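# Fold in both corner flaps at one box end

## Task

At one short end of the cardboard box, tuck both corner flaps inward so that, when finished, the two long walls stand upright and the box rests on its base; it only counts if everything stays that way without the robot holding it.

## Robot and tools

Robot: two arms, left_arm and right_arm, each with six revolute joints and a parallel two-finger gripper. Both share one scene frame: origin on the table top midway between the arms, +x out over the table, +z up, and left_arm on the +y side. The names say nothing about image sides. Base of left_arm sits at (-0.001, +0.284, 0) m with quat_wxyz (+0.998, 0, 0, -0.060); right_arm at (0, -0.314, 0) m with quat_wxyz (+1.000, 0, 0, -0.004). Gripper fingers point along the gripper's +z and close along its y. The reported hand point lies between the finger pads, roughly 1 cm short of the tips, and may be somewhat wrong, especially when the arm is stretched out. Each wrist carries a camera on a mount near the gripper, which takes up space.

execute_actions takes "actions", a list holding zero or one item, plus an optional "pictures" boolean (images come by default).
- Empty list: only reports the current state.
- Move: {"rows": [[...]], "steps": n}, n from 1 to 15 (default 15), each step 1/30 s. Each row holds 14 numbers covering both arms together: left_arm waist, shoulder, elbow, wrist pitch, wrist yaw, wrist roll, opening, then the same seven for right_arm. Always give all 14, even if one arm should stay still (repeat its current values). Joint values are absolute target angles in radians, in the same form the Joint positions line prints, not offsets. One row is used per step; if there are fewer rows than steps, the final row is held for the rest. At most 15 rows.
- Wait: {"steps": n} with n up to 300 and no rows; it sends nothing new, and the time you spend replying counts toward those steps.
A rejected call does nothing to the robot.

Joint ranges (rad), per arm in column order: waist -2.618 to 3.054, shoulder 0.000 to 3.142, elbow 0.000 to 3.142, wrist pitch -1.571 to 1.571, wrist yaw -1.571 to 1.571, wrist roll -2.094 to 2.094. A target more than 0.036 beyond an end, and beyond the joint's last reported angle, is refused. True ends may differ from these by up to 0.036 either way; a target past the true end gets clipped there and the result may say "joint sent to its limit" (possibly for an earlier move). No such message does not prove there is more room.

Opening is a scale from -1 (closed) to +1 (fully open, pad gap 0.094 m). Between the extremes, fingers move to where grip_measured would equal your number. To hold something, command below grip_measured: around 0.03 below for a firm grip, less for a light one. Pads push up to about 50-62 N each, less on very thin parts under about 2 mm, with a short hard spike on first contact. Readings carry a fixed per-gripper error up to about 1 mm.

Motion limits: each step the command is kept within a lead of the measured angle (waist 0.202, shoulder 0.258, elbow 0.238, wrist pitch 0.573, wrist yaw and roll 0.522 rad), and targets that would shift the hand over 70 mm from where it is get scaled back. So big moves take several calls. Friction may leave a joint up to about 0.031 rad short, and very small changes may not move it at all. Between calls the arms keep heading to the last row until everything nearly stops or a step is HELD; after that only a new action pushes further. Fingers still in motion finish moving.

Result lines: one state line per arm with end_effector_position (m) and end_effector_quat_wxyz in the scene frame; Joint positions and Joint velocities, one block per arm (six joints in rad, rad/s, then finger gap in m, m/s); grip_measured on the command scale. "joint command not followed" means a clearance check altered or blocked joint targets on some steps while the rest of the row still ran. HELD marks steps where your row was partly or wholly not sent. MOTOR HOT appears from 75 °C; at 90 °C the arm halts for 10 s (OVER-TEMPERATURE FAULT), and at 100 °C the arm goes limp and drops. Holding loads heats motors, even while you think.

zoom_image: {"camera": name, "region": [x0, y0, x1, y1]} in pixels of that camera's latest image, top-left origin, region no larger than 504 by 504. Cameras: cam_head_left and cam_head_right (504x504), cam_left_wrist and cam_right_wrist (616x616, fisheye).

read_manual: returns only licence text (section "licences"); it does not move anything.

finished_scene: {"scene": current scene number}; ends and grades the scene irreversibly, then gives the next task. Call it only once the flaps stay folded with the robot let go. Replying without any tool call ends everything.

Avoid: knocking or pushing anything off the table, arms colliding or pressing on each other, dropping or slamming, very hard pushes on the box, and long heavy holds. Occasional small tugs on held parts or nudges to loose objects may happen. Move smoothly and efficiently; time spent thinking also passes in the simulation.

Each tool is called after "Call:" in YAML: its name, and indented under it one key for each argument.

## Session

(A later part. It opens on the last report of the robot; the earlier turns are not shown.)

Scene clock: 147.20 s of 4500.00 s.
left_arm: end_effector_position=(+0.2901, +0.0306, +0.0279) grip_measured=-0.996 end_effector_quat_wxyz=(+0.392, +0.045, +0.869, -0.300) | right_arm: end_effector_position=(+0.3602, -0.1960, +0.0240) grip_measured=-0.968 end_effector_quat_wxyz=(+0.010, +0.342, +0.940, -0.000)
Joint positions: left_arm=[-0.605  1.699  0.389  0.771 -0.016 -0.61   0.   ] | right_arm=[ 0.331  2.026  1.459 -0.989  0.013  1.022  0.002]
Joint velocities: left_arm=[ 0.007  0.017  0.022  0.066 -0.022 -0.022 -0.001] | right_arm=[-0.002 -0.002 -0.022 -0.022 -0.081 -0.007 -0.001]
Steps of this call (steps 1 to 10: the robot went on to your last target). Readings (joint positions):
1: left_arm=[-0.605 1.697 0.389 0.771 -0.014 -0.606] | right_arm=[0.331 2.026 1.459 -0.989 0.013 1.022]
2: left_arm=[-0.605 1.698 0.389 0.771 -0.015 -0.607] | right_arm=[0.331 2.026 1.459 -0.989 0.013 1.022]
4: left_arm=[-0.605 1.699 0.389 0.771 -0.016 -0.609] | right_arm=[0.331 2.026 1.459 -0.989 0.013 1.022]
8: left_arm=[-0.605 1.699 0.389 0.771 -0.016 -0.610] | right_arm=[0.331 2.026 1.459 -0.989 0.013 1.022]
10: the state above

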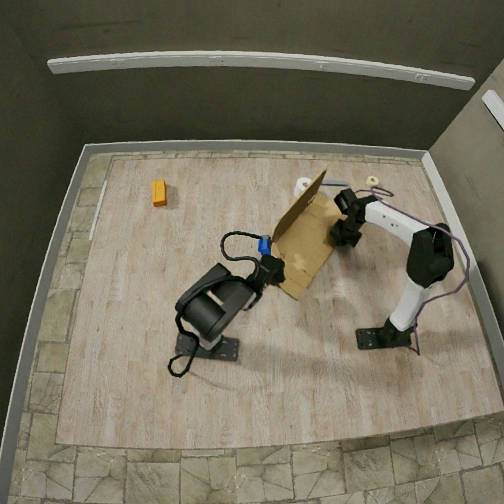

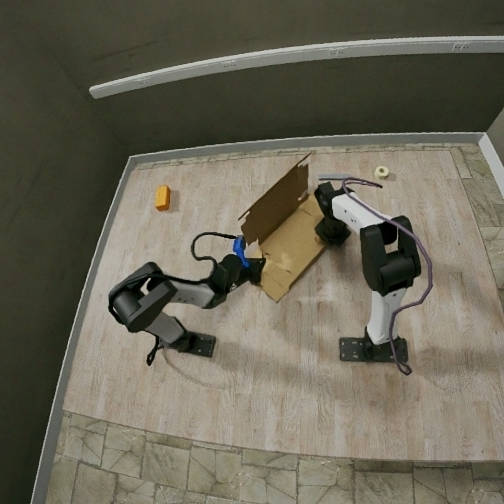

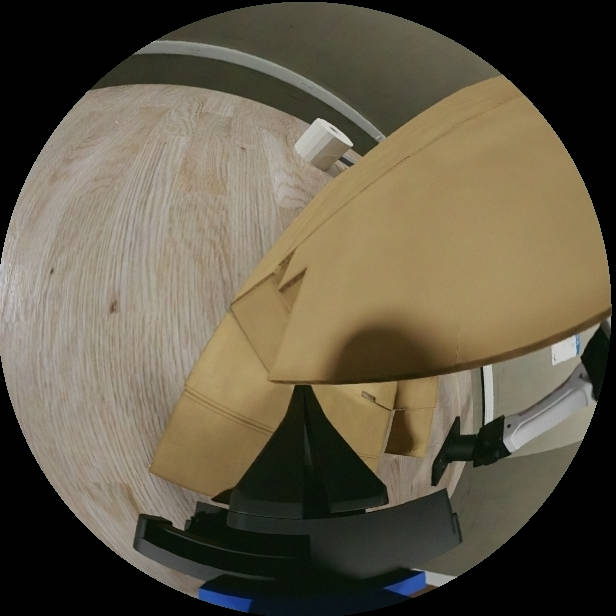

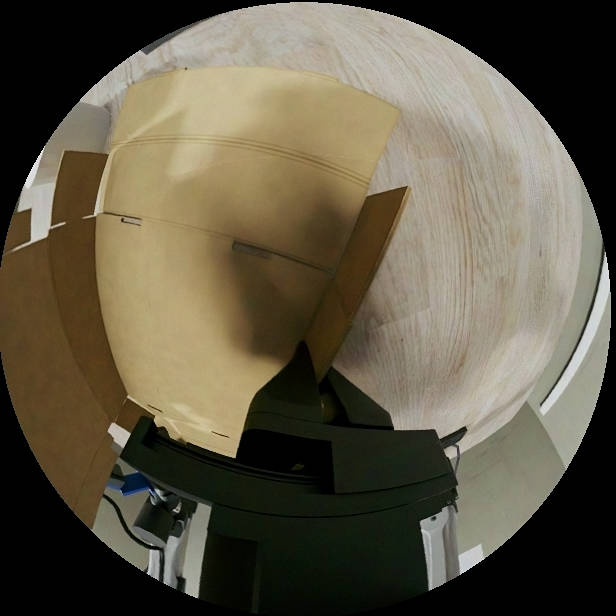

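Call:
execute_actions:
  actions:
    - {"rows":[[-0.6,1.66,0.34,0.79,0,-0.6,-1,0.335,2.05,1.475,-1.0,0,1.02,-0.99],[-0.6,1.63,0.30,0.79,0,-0.6,-1,0.335,2.05,1.475,-1.0,0,1.02,-0.99],[-0.59,1.63,0.30,0.79,0,-0.6,-1,0.335,2.05,1.475,-1.0,0,1.02,-0.99],[-0.575,1.63,0.30,0.79,0,-0.6,-1,0.335,2.05,1.475,-1.0,0,1.02,-0.99],[-0.575,1.63,0.30,0.79,0,-0.6,-1,0.335,2.05,1.475,-1.0,0,1.02,-0.99],[-0.575,1.63,0.30,0.79,0,-0.6,-1,0.335,2.05,1.475,-1.0,0,1.02,-0.99],[-0.575,1.63,0.30,0.79,0,-0.6,-1,0.335,2.05,1.475,-1.0,0,1.02,-0.99]],"steps":12}
  pictures: false

Call:
execute_actions:
  actions:
    - {"steps":10}

Scene clock: 159.47 s of 4500.00 s.
left_arm: end_effector_position=(+0.2827, +0.0475, +0.0264) grip_measured=-0.996 end_effector_quat_wxyz=(+0.393, +0.038, +0.870, -0.295) | right_arm: end_effector_position=(+0.3596, -0.1959, +0.0240) grip_measured=-0.968 end_effector_quat_wxyz=(+0.009, +0.341, +0.940, -0.000)
Joint positions: left_arm=[-0.582  1.651  0.325  0.781 -0.012 -0.607  0.   ] | right_arm=[ 0.331  2.026  1.459 -0.991  0.011  1.02   0.002]
Joint velocities: left_arm=[ 0.002 -0.007 -0.012 -0.007 -0.022  0.051  0.   ] | right_arm=[-0.002  0.007 -0.002 -0.037 -0.037  0.022 -0.001]
Steps of this call (steps 1 to 15: the robot went on to your last target; steps 16 to 90: nothing new was sent; then 8.87 s passed at rest; steps 91 to 102: all 12 steps of this action). Readings (joint positions):
91: left_arm=[-0.604 1.697 0.386 0.773 -0.016 -0.610] | right_arm=[0.331 2.026 1.459 -0.989 0.013 1.022]
92: left_arm=[-0.604 1.688 0.374 0.776 -0.016 -0.610] | right_arm=[0.331 2.026 1.459 -0.991 0.013 1.020]
94: left_arm=[-0.598 1.660 0.340 0.779 -0.014 -0.610] | right_arm=[0.331 2.026 1.459 -0.991 0.012 1.020]
98: left_arm=[-0.582 1.651 0.325 0.779 -0.013 -0.608] | right_arm=[0.331 2.026 1.459 -0.991 0.012 1.020]
102: the state above

Scene clock: 159.80 s of 4500.00 s.
left_arm: end_effector_position=(+0.2826, +0.0474, +0.0266) grip_measured=-0.996 end_effector_quat_wxyz=(+0.393, +0.038, +0.870, -0.295) | right_arm: end_effector_position=(+0.3596, -0.1958, +0.0240) grip_measured=-0.968 end_effector_quat_wxyz=(+0.009, +0.341, +0.940, -0.000)
Joint positions: left_arm=[-0.582  1.651  0.325  0.782 -0.012 -0.607  0.   ] | right_arm=[ 0.331  2.026  1.459 -0.991  0.011  1.02   0.002]
Joint velocities: left_arm=[-0.012 -0.007 -0.017  0.022 -0.037 -0.022  0.001] | right_arm=[-0.002 -0.002 -0.007  0.022  0.007 -0.007 -0.001]
Steps of this call (steps 1 to 10: the robot went on to your last target). Readings (joint positions):
1: left_arm=[-0.582 1.651 0.325 0.782 -0.012 -0.607] | right_arm=[0.331 2.026 1.459 -0.991 0.011 1.020]
2: left_arm=[-0.582 1.651 0.325 0.782 -0.012 -0.607] | right_arm=[0.331 2.026 1.459 -0.991 0.011 1.020]
4: left_arm=[-0.582 1.651 0.325 0.782 -0.012 -0.607] | right_arm=[0.331 2.026 1.459 -0.991 0.011 1.020]
8: left_arm=[-0.582 1.651 0.325 0.782 -0.012 -0.607] | right_arm=[0.331 2.026 1.459 -0.991 0.011 1.020]
10: the state above

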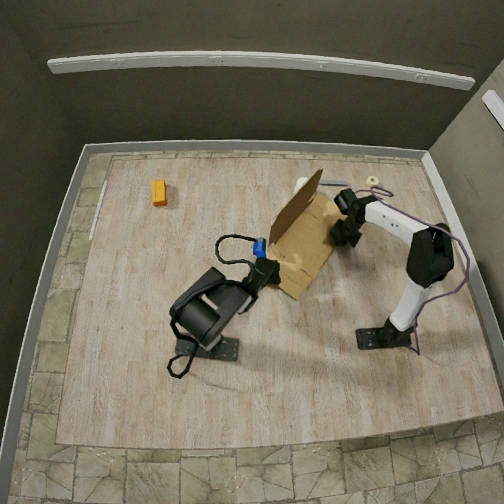

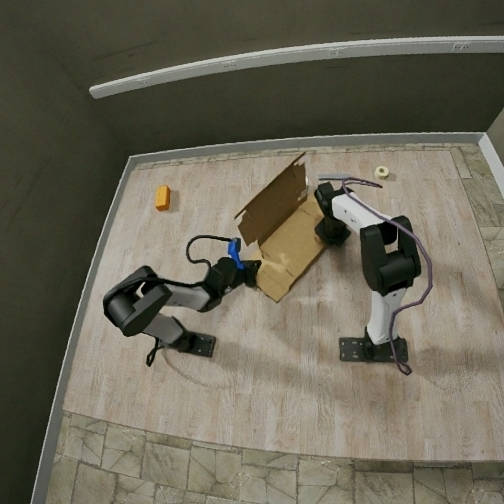

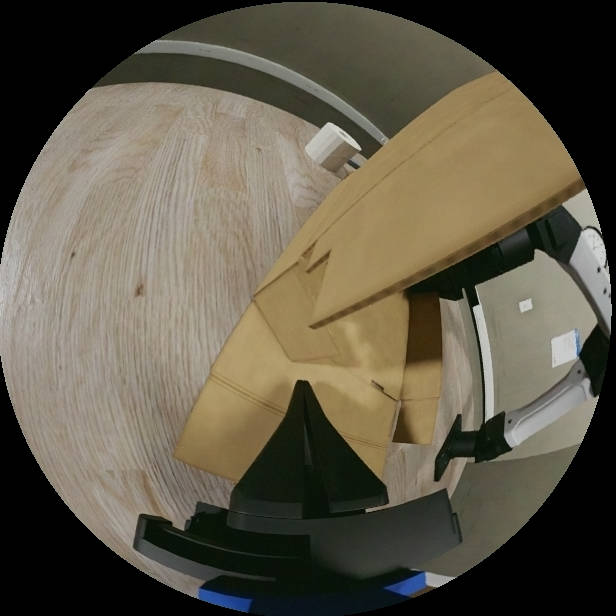

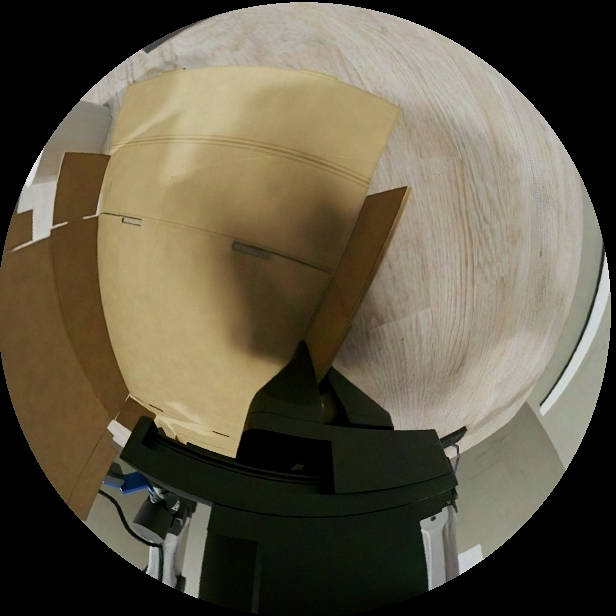

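Call:
execute_actions:
  actions:
    - {"rows":[[-0.60,1.67,0.34,0.785,0,-0.6,-1,0.335,2.05,1.475,-1.0,0,1.02,-0.99],[-0.61,1.69,0.37,0.78,0,-0.6,-1,0.335,2.05,1.475,-1.0,0,1.02,-0.99],[-0.61,1.705,0.39,0.775,0,-0.6,-1,0.335,2.05,1.475,-1.0,0,1.02,-0.99],[-0.61,1.72,0.41,0.77,0,-0.6,-1,0.335,2.05,1.475,-1.0,0,1.02,-0.99],[-0.61,1.735,0.43,0.77,0,-0.6,-1,0.335,2.05,1.475,-1.0,0,1.02,-0.99],[-0.61,1.75,0.45,0.765,0,-0.6,-1,0.335,2.05,1.475,-1.0,0,1.02,-0.99],[-0.61,1.765,0.47,0.76,0,-0.6,-1,0.335,2.05,1.475,-1.0,0,1.02,-0.99],[-0.61,1.78,0.49,0.76,0,-0.6,-1,0.335,2.05,1.475,-1.0,0,1.02,-0.99],[-0.61,1.795,0.51,0.755,0,-0.6,-1,0.335,2.05,1.475,-1.0,0,1.02,-0.99],[-0.61,1.81,0.53,0.75,0,-0.6,-1,0.335,2.05,1.475,-1.0,0,1.02,-0.99],[-0.61,1.825,0.55,0.75,0,-0.6,-1,0.335,2.05,1.475,-1.0,0,1.02,-0.99],[-0.61,1.84,0.57,0.745,0,-0.6,-1,0.335,2.05,1.475,-1.0,0,1.02,-0.99],[-0.61,1.855,0.59,0.74,0,-0.6,-1,0.335,2.05,1.475,-1.0,0,1.02,-0.99],[-0.61,1.87,0.61,0.735,0,-0.6,-1,0.335,2.05,1.475,-1.0,0,1.02,-0.99]],"steps":15}
  pictures: false

Call:
execute_actions:
  actions:
    - {"steps":12}

Scene clock: 174.87 s of 4500.00 s.
left_arm: end_effector_position=(+0.3239, +0.0043, +0.0275) grip_measured=-0.996 end_effector_quat_wxyz=(+0.397, +0.039, +0.866, -0.301) | right_arm: end_effector_position=(+0.3642, -0.2057, +0.0240) grip_measured=-0.968 end_effector_quat_wxyz=(+0.017, +0.368, +0.930, -0.006)
Joint positions: left_arm=[-0.601  1.832  0.553  0.752 -0.023 -0.618  0.   ] | right_arm=[ 0.311  2.026  1.459 -0.985  0.031  1.058  0.002]
Joint velocities: left_arm=[-0.002  0.354  0.432 -0.154 -0.007 -0.051 -0.   ] | right_arm=[-0.002 -0.002 -0.012  0.037 -0.007  0.125 -0.   ]
Steps of this call (steps 1 to 15: the robot went on to your last target; steps 16 to 90: nothing new was sent; then 11.57 s passed at rest; steps 91 to 105: all 15 steps of this action). Readings (joint positions):
91: left_arm=[-0.583 1.651 0.325 0.782 -0.011 -0.607] | right_arm=[0.331 2.026 1.459 -0.991 0.011 1.020]
92: left_arm=[-0.587 1.652 0.328 0.782 -0.011 -0.607] | right_arm=[0.331 2.026 1.459 -0.991 0.011 1.020]
94: left_arm=[-0.598 1.671 0.349 0.781 -0.011 -0.607] | right_arm=[0.331 2.026 1.459 -0.991 0.011 1.020]
98: left_arm=[-0.601 1.729 0.425 0.779 -0.015 -0.609] | right_arm=[0.330 2.026 1.459 -0.991 0.014 1.023]
105: the state above

Scene clock: 175.27 s of 4500.00 s.
left_arm: end_effector_position=(+0.3268, +0.0017, +0.0258) grip_measured=-0.996 end_effector_quat_wxyz=(+0.395, +0.039, +0.867, -0.300) | right_arm: end_effector_position=(+0.3646, -0.2057, +0.0241) grip_measured=-0.968 end_effector_quat_wxyz=(+0.018, +0.372, +0.928, -0.005)
Joint positions: left_arm=[-0.601  1.847  0.572  0.742 -0.023 -0.618  0.   ] | right_arm=[ 0.311  2.026  1.459 -0.984  0.031  1.066  0.002]
Joint velocities: left_arm=[-0.012 -0.022  0.002 -0.022  0.007 -0.037 -0.001] | right_arm=[ 0.012  0.007  0.012 -0.022 -0.066 -0.022 -0.   ]
Steps of this call (steps 1 to 12: the robot went on to your last target). Readings (joint positions):
1: left_arm=[-0.601 1.841 0.564 0.749 -0.023 -0.618] | right_arm=[0.311 2.026 1.459 -0.985 0.031 1.062]
2: left_arm=[-0.601 1.845 0.570 0.747 -0.023 -0.618] | right_arm=[0.311 2.026 1.459 -0.984 0.031 1.064]
4: left_arm=[-0.601 1.847 0.572 0.743 -0.023 -0.618] | right_arm=[0.311 2.026 1.459 -0.984 0.031 1.065]
8: left_arm=[-0.601 1.847 0.572 0.742 -0.023 -0.618] | right_arm=[0.311 2.026 1.459 -0.984 0.031 1.066]
12: the state above

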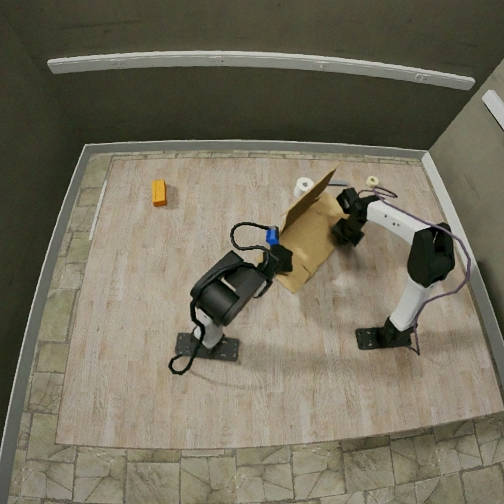

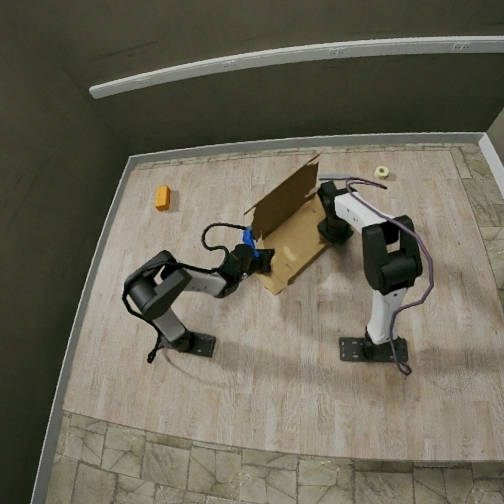

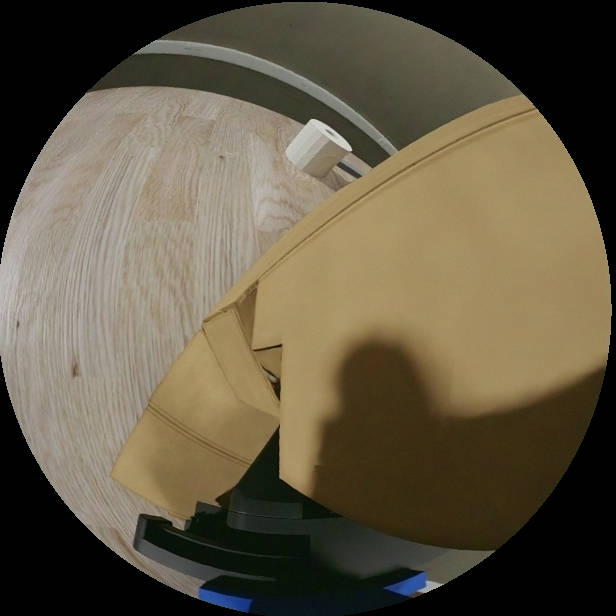

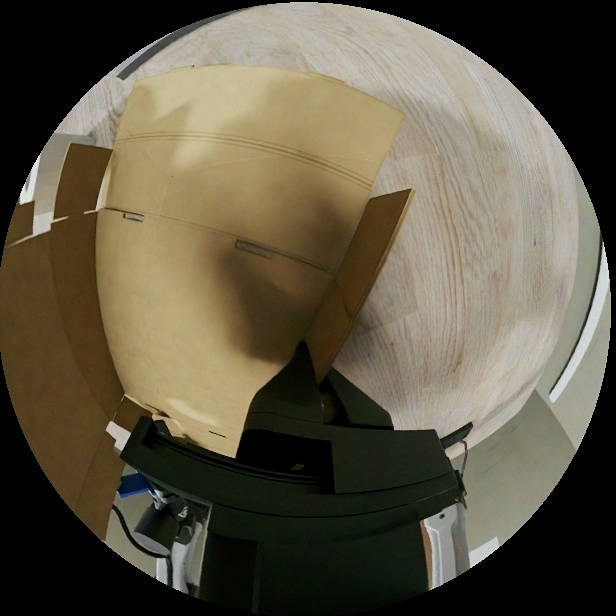

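Call:
execute_actions:
  actions:
    - {"rows":[[-0.61,1.83,0.55,0.75,0,-0.6,-1,0.335,2.05,1.475,-1.0,0,1.02,-0.99],[-0.62,1.78,0.49,0.76,0,-0.6,-1,0.335,2.05,1.475,-1.0,0,1.02,-0.99],[-0.62,1.73,0.43,0.77,0,-0.6,-1,0.335,2.05,1.475,-1.0,0,1.02,-0.99],[-0.62,1.68,0.37,0.78,0,-0.6,-1,0.335,2.05,1.475,-1.0,0,1.02,-0.99],[-0.62,1.64,0.31,0.79,0,-0.6,-1,0.335,2.05,1.475,-1.0,0,1.02,-0.99],[-0.62,1.62,0.29,0.79,0,-0.6,-1,0.335,2.05,1.475,-1.0,0,1.02,-0.99]],"steps":15}
  pictures: false

Call:
execute_actions:
  actions:
    - {"steps":15}

Scene clock: 187.17 s of 4500.00 s.
left_arm: end_effector_position=(+0.2716, +0.0419, +0.0256) grip_measured=-0.996 end_effector_quat_wxyz=(+0.387, +0.051, +0.871, -0.300) | right_arm: end_effector_position=(+0.3617, -0.1972, +0.0240) grip_measured=-0.968 end_effector_quat_wxyz=(+0.013, +0.349, +0.937, -0.001)
Joint positions: left_arm=[-0.613  1.636  0.309  0.779 -0.012 -0.607  0.   ] | right_arm=[ 0.329  2.026  1.459 -0.985  0.017  1.035  0.002]
Joint velocities: left_arm=[ 0.012 -0.012  0.017  0.022 -0.022 -0.007 -0.   ] | right_arm=[ 0.012  0.017 -0.007  0.022 -0.022  0.037  0.   ]
Steps of this call (steps 1 to 30: the robot went on to your last target; steps 31 to 90: nothing new was sent; then 8.40 s passed at rest; steps 91 to 105: all 15 steps of this action). Readings (joint positions):
91: left_arm=[-0.601 1.847 0.572 0.742 -0.023 -0.618] | right_arm=[0.311 2.026 1.459 -0.984 0.031 1.066]
92: left_arm=[-0.602 1.841 0.563 0.745 -0.023 -0.618] | right_arm=[0.311 2.026 1.459 -0.984 0.030 1.066]
94: left_arm=[-0.608 1.784 0.494 0.755 -0.018 -0.615] | right_arm=[0.316 2.026 1.459 -0.985 0.024 1.055]
98: left_arm=[-0.613 1.641 0.324 0.770 -0.014 -0.610] | right_arm=[0.328 2.026 1.459 -0.985 0.019 1.042]
105: the state above

Scene clock: 187.67 s of 4500.00 s.
left_arm: end_effector_position=(+0.2719, +0.0415, +0.0264) grip_measured=-0.996 end_effector_quat_wxyz=(+0.388, +0.052, +0.870, -0.301) | right_arm: end_effector_position=(+0.3617, -0.1972, +0.0240) grip_measured=-0.968 end_effector_quat_wxyz=(+0.013, +0.349, +0.937, -0.001)
Joint positions: left_arm=[-0.613  1.636  0.309  0.782 -0.012 -0.607  0.   ] | right_arm=[ 0.329  2.026  1.459 -0.985  0.017  1.034  0.002]
Joint velocities: left_arm=[-0.012 -0.007 -0.007 -0.066 -0.022  0.066  0.   ] | right_arm=[ 0.017 -0.012 -0.027  0.051  0.037 -0.066 -0.   ]
Steps of this call (steps 1 to 15: the robot went on to your last target). Readings (joint positions):
1: left_arm=[-0.613 1.636 0.309 0.779 -0.012 -0.607] | right_arm=[0.329 2.026 1.459 -0.985 0.017 1.035]
2: left_arm=[-0.613 1.636 0.309 0.780 -0.012 -0.607] | right_arm=[0.329 2.026 1.459 -0.985 0.017 1.035]
4: left_arm=[-0.613 1.636 0.309 0.781 -0.012 -0.607] | right_arm=[0.329 2.026 1.459 -0.985 0.017 1.035]
8: left_arm=[-0.613 1.636 0.309 0.782 -0.012 -0.607] | right_arm=[0.329 2.026 1.459 -0.985 0.017 1.034]
15: the state above
All arms were judged still, so your last target was given up. Only a new action makes them travel on or press farther. Fingers that are still opening or closing keep moving.

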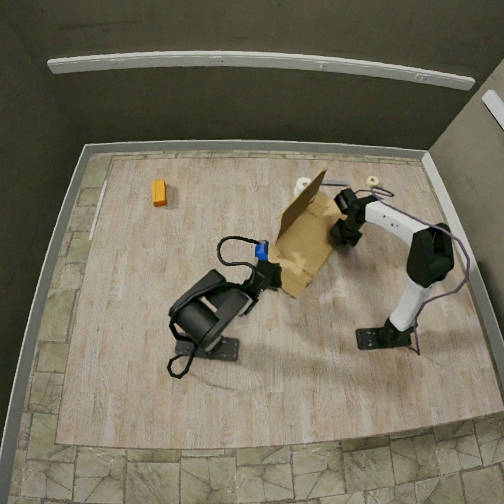

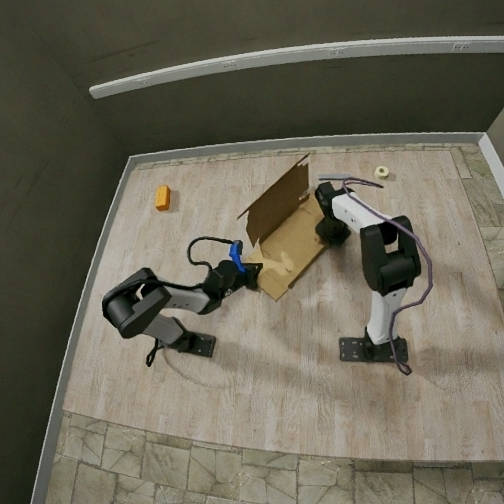

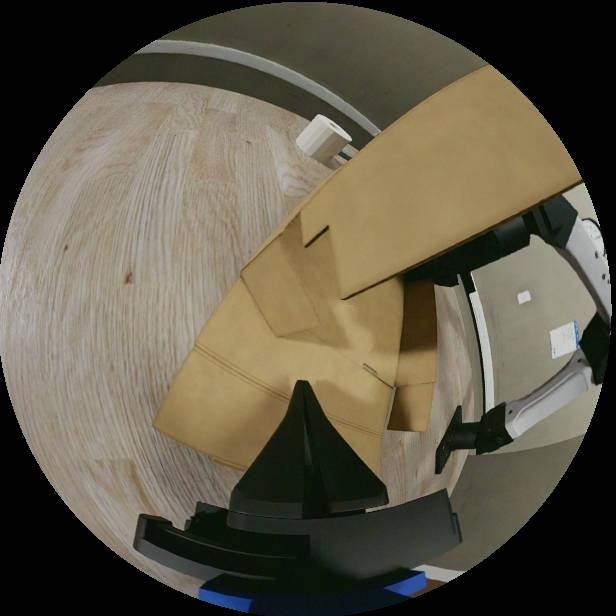

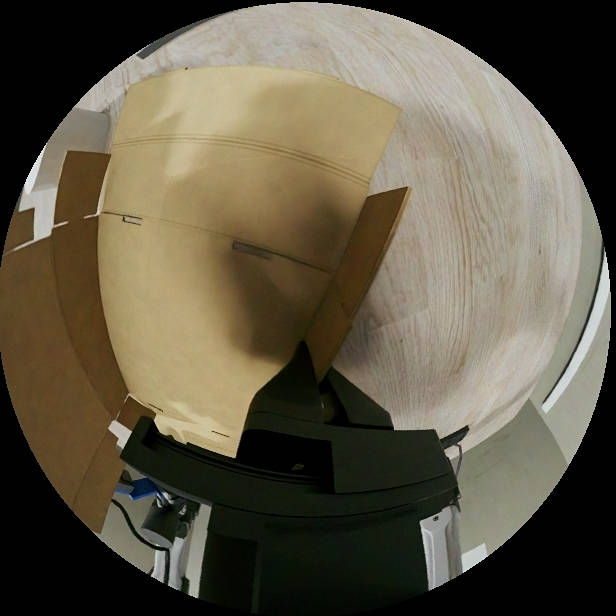

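Call:
execute_actions:
  actions:
    - {"rows":[[-0.58,1.63,0.30,0.78,0,-0.6,-1,0.335,2.05,1.475,-1.0,0,1.02,-0.99],[-0.54,1.64,0.31,0.78,0,-0.6,-1,0.335,2.05,1.475,-1.0,0,1.02,-0.99],[-0.54,1.66,0.33,0.775,0,-0.6,-1,0.335,2.05,1.475,-1.0,0,1.02,-0.99],[-0.54,1.68,0.355,0.77,0,-0.6,-1,0.335,2.05,1.475,-1.0,0,1.02,-0.99],[-0.54,1.70,0.38,0.765,0,-0.6,-1,0.335,2.05,1.475,-1.0,0,1.02,-0.99],[-0.54,1.72,0.405,0.76,0,-0.6,-1,0.335,2.05,1.475,-1.0,0,1.02,-0.99],[-0.54,1.74,0.43,0.755,0,-0.6,-1,0.335,2.05,1.475,-1.0,0,1.02,-0.99],[-0.54,1.76,0.455,0.75,0,-0.6,-1,0.335,2.05,1.475,-1.0,0,1.02,-0.99],[-0.54,1.78,0.48,0.75,0,-0.6,-1,0.335,2.05,1.475,-1.0,0,1.02,-0.99]],"steps":12}
  pictures: false

Call:
execute_actions:
  actions:
    - {"steps":12}

Scene clock: 201.37 s of 4500.00 s.
left_arm: end_effector_position=(+0.3156, +0.0382, +0.0250) grip_measured=-0.996 end_effector_quat_wxyz=(+0.397, +0.023, +0.871, -0.289) | right_arm: end_effector_position=(+0.3624, -0.1987, +0.0240) grip_measured=-0.968 end_effector_quat_wxyz=(+0.015, +0.352, +0.936, -0.003)
Joint positions: left_arm=[-0.544  1.755  0.449  0.763 -0.006 -0.606  0.   ] | right_arm=[ 0.327  2.026  1.459 -0.984  0.024  1.038  0.002]
Joint velocities: left_arm=[ 0.017  0.066  0.042 -0.125  0.007  0.022 -0.   ] | right_arm=[-0.022  0.007  0.002 -0.022  0.007  0.022 -0.   ]
Steps of this call (steps 1 to 90: nothing new was sent; then 10.30 s passed at rest; steps 91 to 102: all 12 steps of this action). Readings (joint positions):
91: left_arm=[-0.610 1.636 0.309 0.782 -0.010 -0.606] | right_arm=[0.329 2.026 1.459 -0.985 0.017 1.034]
92: left_arm=[-0.597 1.636 0.309 0.782 -0.006 -0.606] | right_arm=[0.329 2.026 1.459 -0.985 0.017 1.034]
94: left_arm=[-0.560 1.638 0.312 0.782 -0.005 -0.606] | right_arm=[0.329 2.026 1.459 -0.985 0.017 1.034]
98: left_arm=[-0.545 1.702 0.385 0.773 -0.005 -0.606] | right_arm=[0.329 2.026 1.459 -0.985 0.017 1.034]
102: the state above

Scene clock: 201.77 s of 4500.00 s.
left_arm: end_effector_position=(+0.3151, +0.0386, +0.0237) grip_measured=-0.996 end_effector_quat_wxyz=(+0.395, +0.023, +0.872, -0.288) | right_arm: end_effector_position=(+0.3624, -0.1987, +0.0240) grip_measured=-0.968 end_effector_quat_wxyz=(+0.015, +0.352, +0.936, -0.003)
Joint positions: left_arm=[-0.544  1.756  0.449  0.758 -0.006 -0.606  0.   ] | right_arm=[ 0.327  2.026  1.459 -0.984  0.024  1.038  0.002]
Joint velocities: left_arm=[-0.007 -0.002 -0.022 -0.022 -0.022 -0.022 -0.001] | right_arm=[ 0.022 -0.007  0.017  0.007 -0.007 -0.007 -0.001]
Steps of this call (steps 1 to 12: the robot went on to your last target). Readings (joint positions):
1: left_arm=[-0.544 1.756 0.449 0.760 -0.006 -0.606] | right_arm=[0.327 2.026 1.459 -0.984 0.024 1.038]
2: left_arm=[-0.544 1.756 0.449 0.758 -0.006 -0.606] | right_arm=[0.327 2.026 1.459 -0.984 0.024 1.038]
4: left_arm=[-0.544 1.756 0.449 0.758 -0.006 -0.606] | right_arm=[0.327 2.026 1.459 -0.984 0.024 1.038]
8: left_arm=[-0.544 1.756 0.449 0.758 -0.006 -0.606] | right_arm=[0.327 2.026 1.459 -0.984 0.024 1.038]
12: the state above

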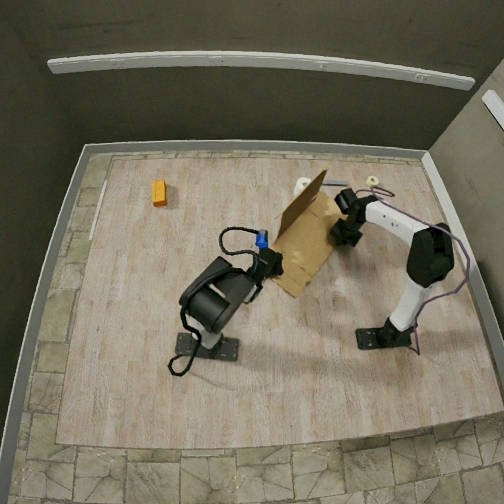

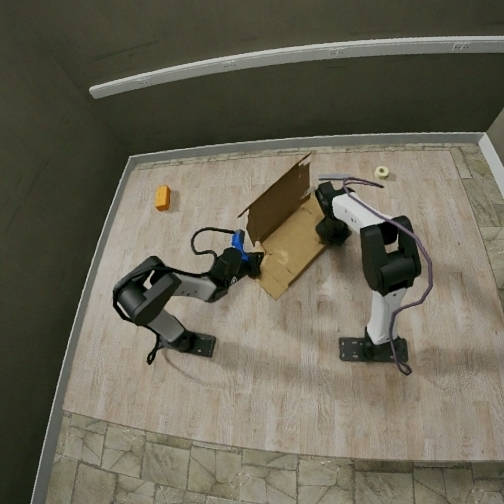

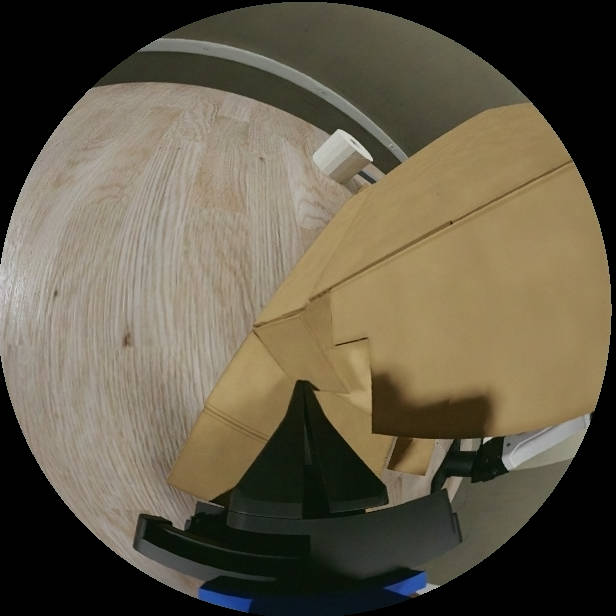

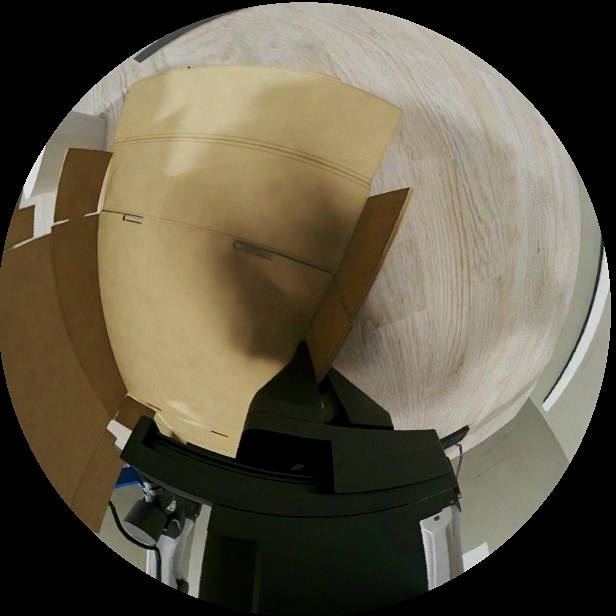

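Call:
execute_actions:
  actions:
    - {"rows":[[-0.55,1.795,0.50,0.745,0,-0.6,-1,0.335,2.05,1.475,-1.0,0,1.02,-0.99],[-0.555,1.81,0.52,0.74,0,-0.6,-1,0.335,2.05,1.475,-1.0,0,1.02,-0.99],[-0.56,1.825,0.54,0.735,0,-0.6,-1,0.335,2.05,1.475,-1.0,0,1.02,-0.99],[-0.565,1.84,0.56,0.73,0,-0.6,-1,0.335,2.05,1.475,-1.0,0,1.02,-0.99],[-0.57,1.855,0.58,0.725,0,-0.6,-1,0.335,2.05,1.475,-1.0,0,1.02,-0.99],[-0.575,1.87,0.60,0.72,0,-0.6,-1,0.335,2.05,1.475,-1.0,0,1.02,-0.99],[-0.58,1.885,0.62,0.72,0,-0.6,-1,0.335,2.05,1.475,-1.0,0,1.02,-0.99]],"steps":14}
  pictures: false

Call:
execute_actions:
  actions:
    - {"steps":8}

Scene clock: 212.73 s of 4500.00 s.
left_arm: end_effector_position=(+0.3358, +0.0173, +0.0166) grip_measured=-0.996 end_effector_quat_wxyz=(+0.391, +0.027, +0.877, -0.278) | right_arm: end_effector_position=(+0.3675, -0.2085, +0.0255) grip_measured=-0.968 end_effector_quat_wxyz=(+0.025, +0.370, +0.929, -0.009)
Joint positions: left_arm=[-0.562  1.857  0.579  0.708 -0.027 -0.606  0.   ] | right_arm=[ 0.308  2.026  1.465 -0.983  0.046  1.059  0.002]
Joint velocities: left_arm=[-0.022  0.022  0.012  0.007 -0.066 -0.007 -0.   ] | right_arm=[ 0.007  0.002 -0.002 -0.051 -0.007  0.037 -0.   ]
Steps of this call (steps 1 to 15: the robot went on to your last target; steps 16 to 90: nothing new was sent; then 7.50 s passed at rest; steps 91 to 104: all 14 steps of this action). Readings (joint positions):
91: left_arm=[-0.544 1.758 0.452 0.756 -0.006 -0.606] | right_arm=[0.327 2.026 1.459 -0.984 0.024 1.038]
92: left_arm=[-0.544 1.764 0.459 0.750 -0.006 -0.606] | right_arm=[0.327 2.026 1.459 -0.984 0.024 1.039]
94: left_arm=[-0.546 1.788 0.489 0.740 -0.007 -0.606] | right_arm=[0.327 2.026 1.459 -0.984 0.025 1.040]
98: left_arm=[-0.559 1.845 0.560 0.715 -0.019 -0.606] | right_arm=[0.316 2.026 1.462 -0.983 0.042 1.055]
104: the state above

Scene clock: 213.00 s of 4500.00 s.
left_arm: end_effector_position=(+0.3358, +0.0173, +0.0166) grip_measured=-0.996 end_effector_quat_wxyz=(+0.391, +0.027, +0.877, -0.278) | right_arm: end_effector_position=(+0.3675, -0.2085, +0.0255) grip_measured=-0.968 end_effector_quat_wxyz=(+0.025, +0.370, +0.929, -0.009)
Joint positions: left_arm=[-0.562  1.857  0.579  0.708 -0.028 -0.606  0.   ] | right_arm=[ 0.308  2.026  1.465 -0.983  0.046  1.059  0.002]
Joint velocities: left_arm=[-0.007  0.007 -0.022 -0.051 -0.022  0.051 -0.   ] | right_arm=[ 0.002  0.007 -0.012 -0.037  0.022 -0.007 -0.   ]
Steps of this call (steps 1 to 8: the robot went on to your last target). Readings (joint positions):
1: left_arm=[-0.562 1.857 0.579 0.708 -0.027 -0.606] | right_arm=[0.308 2.026 1.465 -0.983 0.046 1.059]
2: left_arm=[-0.562 1.857 0.579 0.708 -0.027 -0.606] | right_arm=[0.308 2.026 1.465 -0.983 0.046 1.059]
4: left_arm=[-0.562 1.857 0.579 0.708 -0.027 -0.606] | right_arm=[0.308 2.026 1.465 -0.983 0.046 1.059]
8: the state above

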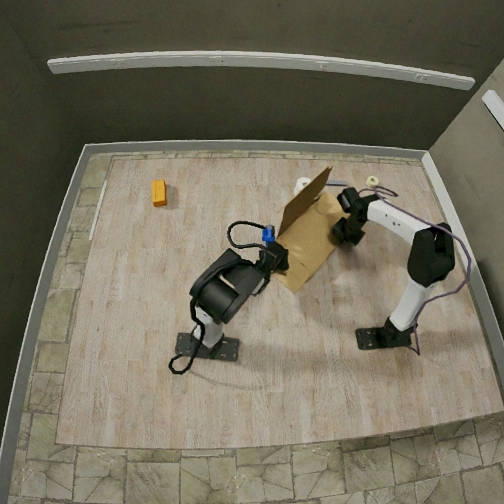

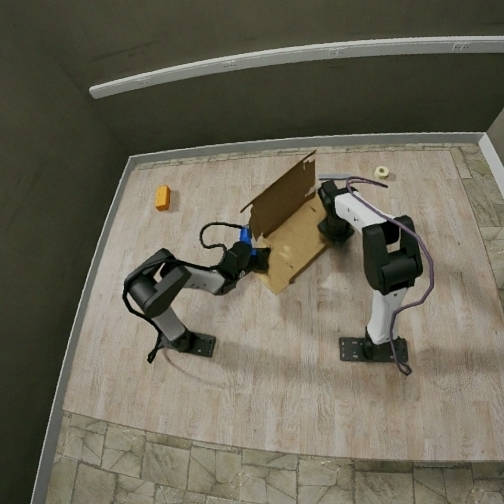

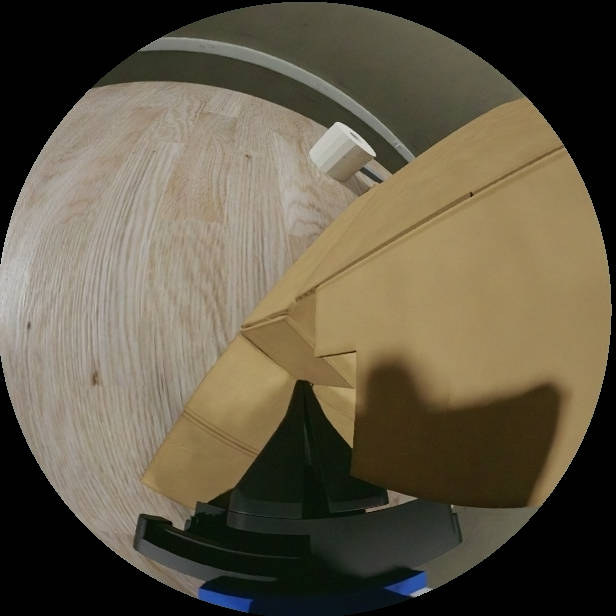

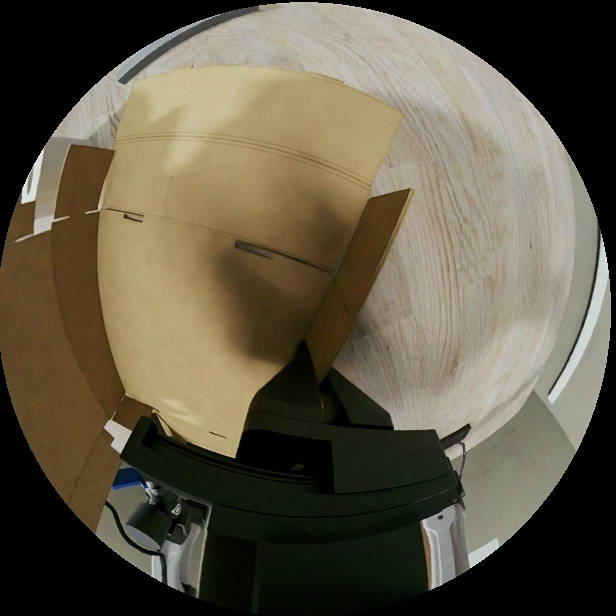

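Call:
execute_actions:
  actions:
    - {"rows":[[-0.58,1.84,0.56,0.73,0,-0.6,-1,0.335,2.05,1.475,-1.0,0,1.02,-0.99],[-0.59,1.79,0.50,0.75,0,-0.6,-1,0.335,2.05,1.475,-1.0,0,1.02,-0.99],[-0.60,1.74,0.44,0.76,0,-0.6,-1,0.335,2.05,1.475,-1.0,0,1.02,-0.99],[-0.61,1.69,0.38,0.77,0,-0.6,-1,0.335,2.05,1.475,-1.0,0,1.02,-0.99],[-0.62,1.65,0.32,0.78,0,-0.6,-1,0.335,2.05,1.475,-1.0,0,1.02,-0.99],[-0.63,1.62,0.29,0.79,0,-0.6,-1,0.335,2.05,1.475,-1.0,0,1.02,-0.99]],"steps":15}
  pictures: false

Call:
execute_actions:
  actions:
    - {"steps":12}

Scene clock: 244.27 s of 4500.00 s.
left_arm: end_effector_position=(+0.2686, +0.0386, +0.0255) grip_measured=-0.996 end_effector_quat_wxyz=(+0.385, +0.058, +0.871, -0.301) | right_arm: end_effector_position=(+0.3629, -0.1961, +0.0253) grip_measured=-0.968 end_effector_quat_wxyz=(+0.015, +0.348, +0.938, +0.001)
Joint positions: left_arm=[-0.625  1.635  0.311  0.775 -0.011 -0.606  0.   ] | right_arm=[ 0.33   2.026  1.465 -0.986  0.017  1.033  0.002]
Joint velocities: left_arm=[ 0.002 -0.002 -0.012  0.022 -0.022  0.022  0.   ] | right_arm=[ 0.002  0.007  0.002  0.022 -0.007 -0.037 -0.001]
Steps of this call (steps 1 to 15: the robot went on to your last target; steps 16 to 90: nothing new was sent; then 27.77 s passed at rest; steps 91 to 105: all 15 steps of this action). Readings (joint positions):
91: left_arm=[-0.562 1.857 0.579 0.708 -0.028 -0.606] | right_arm=[0.308 2.026 1.465 -0.983 0.046 1.059]
92: left_arm=[-0.563 1.851 0.570 0.711 -0.028 -0.606] | right_arm=[0.308 2.026 1.465 -0.983 0.044 1.059]
94: left_arm=[-0.579 1.795 0.502 0.729 -0.024 -0.606] | right_arm=[0.313 2.026 1.465 -0.984 0.029 1.052]
98: left_arm=[-0.622 1.643 0.327 0.759 -0.014 -0.606] | right_arm=[0.329 2.026 1.465 -0.986 0.018 1.039]
105: the state above

Scene clock: 244.67 s of 4500.00 s.
left_arm: end_effector_position=(+0.2692, +0.0380, +0.0269) grip_measured=-0.996 end_effector_quat_wxyz=(+0.387, +0.058, +0.869, -0.303) | right_arm: end_effector_position=(+0.3629, -0.1961, +0.0253) grip_measured=-0.968 end_effector_quat_wxyz=(+0.015, +0.347, +0.938, +0.001)
Joint positions: left_arm=[-0.625  1.635  0.311  0.782 -0.011 -0.606  0.   ] | right_arm=[ 0.33   2.026  1.465 -0.986  0.017  1.031  0.002]
Joint velocities: left_arm=[-0.007 -0.002  0.022  0.066  0.007  0.007  0.001] | right_arm=[-0.007  0.012  0.007 -0.066  0.007  0.007 -0.   ]
Steps of this call (steps 1 to 12: the robot went on to your last target). Readings (joint positions):
1: left_arm=[-0.625 1.635 0.311 0.776 -0.011 -0.606] | right_arm=[0.330 2.026 1.465 -0.986 0.017 1.032]
2: left_arm=[-0.625 1.635 0.311 0.778 -0.011 -0.606] | right_arm=[0.330 2.026 1.465 -0.986 0.017 1.032]
4: left_arm=[-0.625 1.635 0.311 0.779 -0.011 -0.606] | right_arm=[0.330 2.026 1.465 -0.986 0.017 1.032]
8: left_arm=[-0.625 1.635 0.311 0.781 -0.011 -0.606] | right_arm=[0.330 2.026 1.465 -0.986 0.017 1.031]
12: the state above

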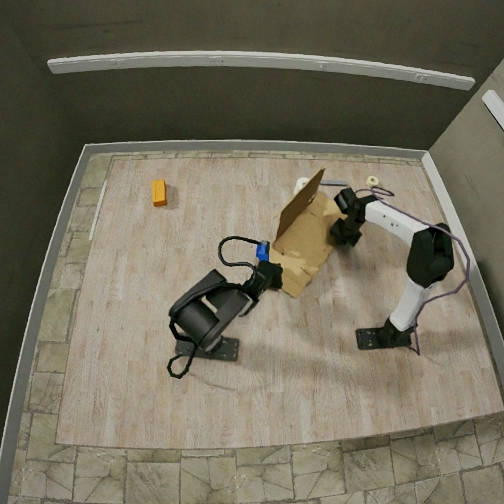

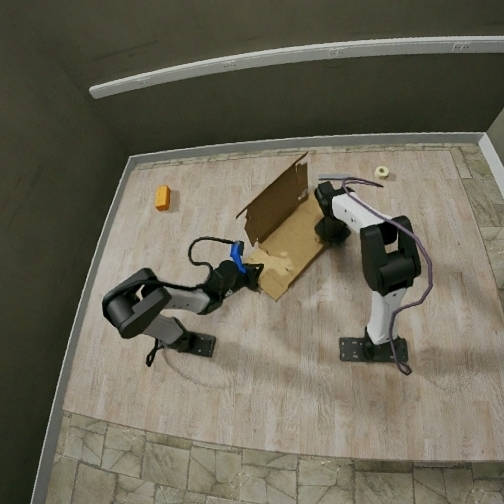

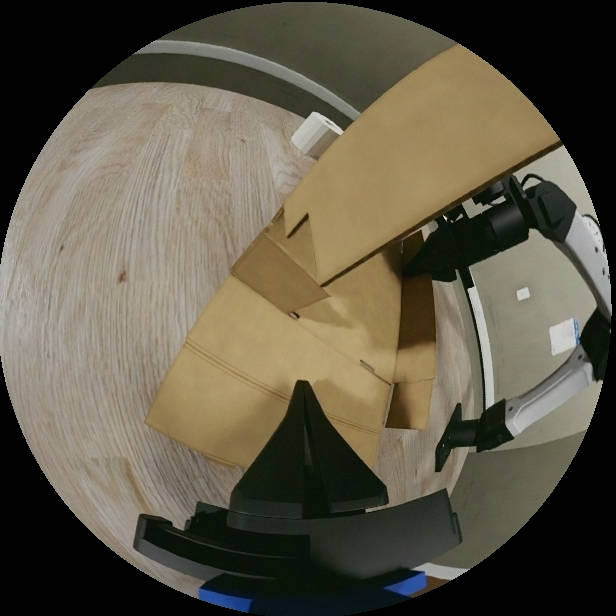

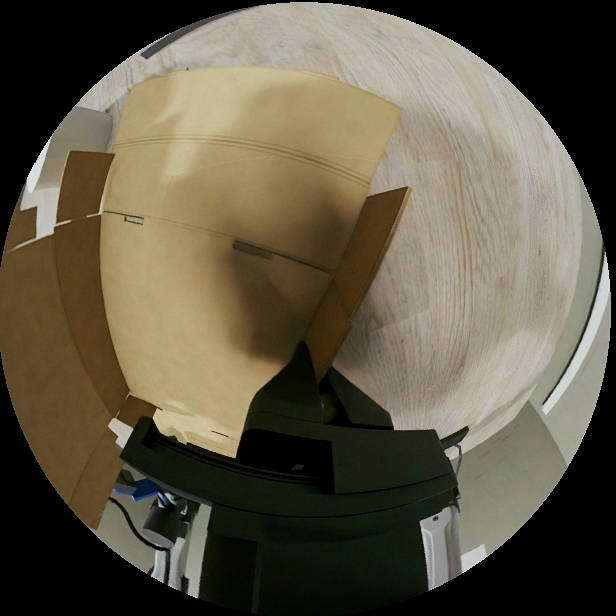

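Call:
execute_actions:
  actions:
    - {"rows":[[-0.68,1.62,0.29,0.79,0,-0.6,-1,0.335,2.05,1.475,-1.0,0,1.02,-0.99],[-0.74,1.62,0.29,0.79,0,-0.6,-1,0.335,2.05,1.475,-1.0,0,1.02,-0.99],[-0.80,1.62,0.29,0.79,0,-0.6,-1,0.335,2.05,1.475,-1.0,0,1.02,-0.99],[-0.86,1.62,0.29,0.79,0,-0.6,-1,0.335,2.05,1.475,-1.0,0,1.02,-0.99],[-0.92,1.62,0.29,0.79,0,-0.6,-1,0.335,2.05,1.475,-1.0,0,1.02,-0.99],[-0.97,1.63,0.30,0.79,0,-0.6,-1,0.335,2.05,1.475,-1.0,0,1.02,-0.99],[-0.99,1.66,0.33,0.785,0,-0.6,-1,0.335,2.05,1.475,-1.0,0,1.02,-0.99],[-0.99,1.685,0.365,0.78,0,-0.6,-1,0.335,2.05,1.475,-1.0,0,1.02,-0.99],[-0.99,1.71,0.40,0.775,0,-0.6,-1,0.335,2.05,1.475,-1.0,0,1.02,-0.99],[-0.99,1.735,0.435,0.77,0,-0.6,-1,0.335,2.05,1.475,-1.0,0,1.02,-0.99],[-0.99,1.76,0.47,0.765,0,-0.6,-1,0.335,2.05,1.475,-1.0,0,1.02,-0.99],[-0.99,1.785,0.505,0.76,0,-0.6,-1,0.335,2.05,1.475,-1.0,0,1.02,-0.99]],"steps":15}
  pictures: false

Call:
execute_actions:
  actions:
    - {"steps":15}

Scene clock: 261.00 s of 4500.00 s.
left_arm: end_effector_position=(+0.1826, -0.0866, +0.0375) grip_measured=-0.996 end_effector_quat_wxyz=(+0.333, +0.216, +0.833, -0.386) | right_arm: end_effector_position=(+0.3629, -0.1961, +0.0253) grip_measured=-0.968 end_effector_quat_wxyz=(+0.015, +0.347, +0.938, +0.001)
Joint positions: left_arm=[-0.991  1.76   0.483  0.776  0.002 -0.605  0.   ] | right_arm=[ 0.33   2.026  1.465 -0.986  0.017  1.031  0.002]
Joint velocities: left_arm=[-0.002  0.051  0.203  0.066 -0.007  0.007 -0.   ] | right_arm=[-0.012 -0.002  0.032 -0.022  0.066  0.051  0.   ]
Steps of this call (steps 1 to 15: the robot went on to your last target; steps 16 to 90: nothing new was sent; then 12.83 s passed at rest; steps 91 to 105: all 15 steps of this action). Readings (joint positions):
91: left_arm=[-0.632 1.635 0.311 0.782 -0.013 -0.606] | right_arm=[0.330 2.026 1.465 -0.986 0.017 1.031]
92: left_arm=[-0.654 1.635 0.311 0.782 -0.016 -0.606] | right_arm=[0.330 2.026 1.465 -0.986 0.017 1.031]
94: left_arm=[-0.748 1.635 0.311 0.783 -0.018 -0.606] | right_arm=[0.330 2.026 1.465 -0.986 0.017 1.031]
98: left_arm=[-0.963 1.638 0.314 0.785 -0.004 -0.605] | right_arm=[0.330 2.026 1.465 -0.986 0.017 1.031]
105: the state above

Scene clock: 261.50 s of 4500.00 s.
left_arm: end_effector_position=(+0.1832, -0.0878, +0.0386) grip_measured=-0.996 end_effector_quat_wxyz=(+0.334, +0.215, +0.832, -0.387) | right_arm: end_effector_position=(+0.3629, -0.1961, +0.0253) grip_measured=-0.968 end_effector_quat_wxyz=(+0.015, +0.347, +0.938, +0.001)
Joint positions: left_arm=[-0.991  1.76   0.487  0.775  0.002 -0.605  0.   ] | right_arm=[ 0.33   2.026  1.465 -0.986  0.017  1.031  0.002]
Joint velocities: left_arm=[-0.017 -0.007 -0.017 -0.037 -0.066  0.007  0.   ] | right_arm=[-0.002 -0.002  0.037  0.022  0.051  0.066 -0.   ]
Steps of this call (steps 1 to 15: the robot went on to your last target). Readings (joint positions):
1: left_arm=[-0.991 1.760 0.487 0.776 0.002 -0.605] | right_arm=[0.330 2.026 1.465 -0.986 0.017 1.031]
2: left_arm=[-0.991 1.760 0.487 0.776 0.002 -0.605] | right_arm=[0.330 2.026 1.465 -0.986 0.017 1.031]
4: left_arm=[-0.991 1.760 0.487 0.775 0.002 -0.605] | right_arm=[0.330 2.026 1.465 -0.986 0.017 1.031]
8: left_arm=[-0.991 1.760 0.487 0.775 0.002 -0.605] | right_arm=[0.330 2.026 1.465 -0.986 0.017 1.031]
15: the state above
All arms were judged still, so your last target was given up. Only a new action makes them travel on or press farther. Fingers that are still opening or closing keep moving.

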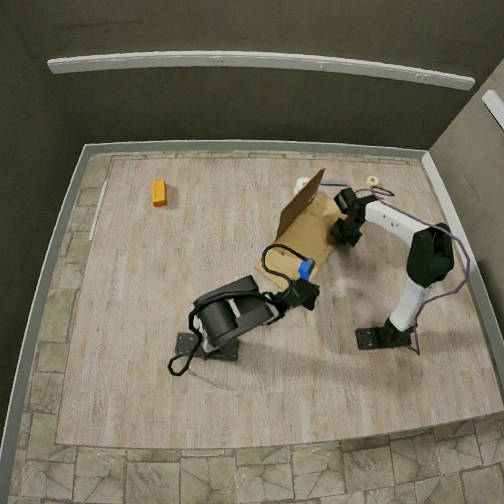

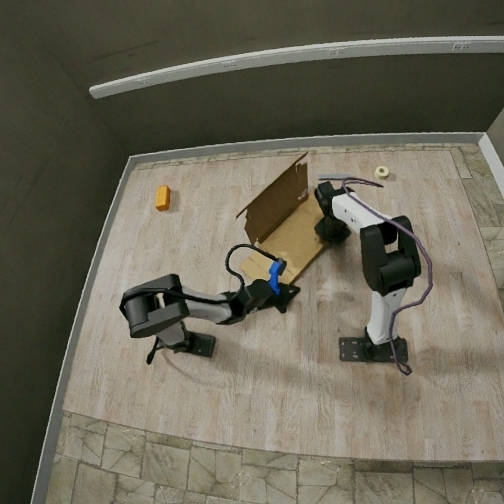

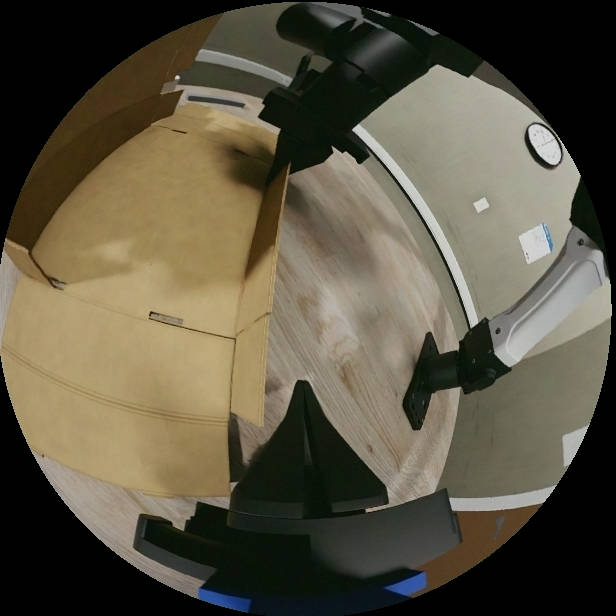

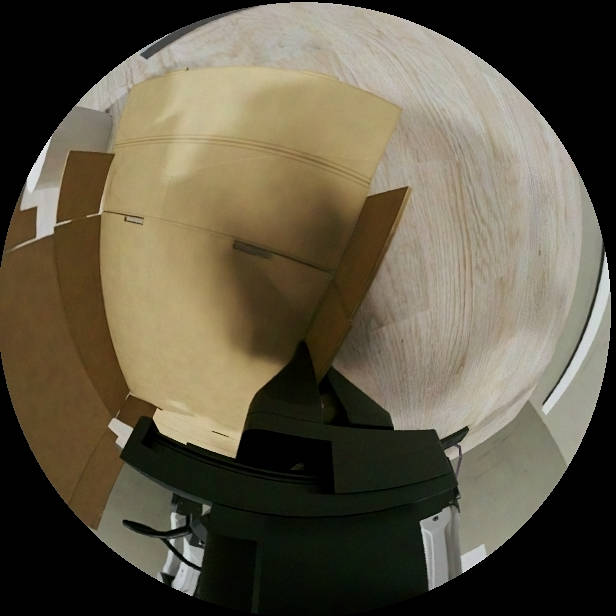

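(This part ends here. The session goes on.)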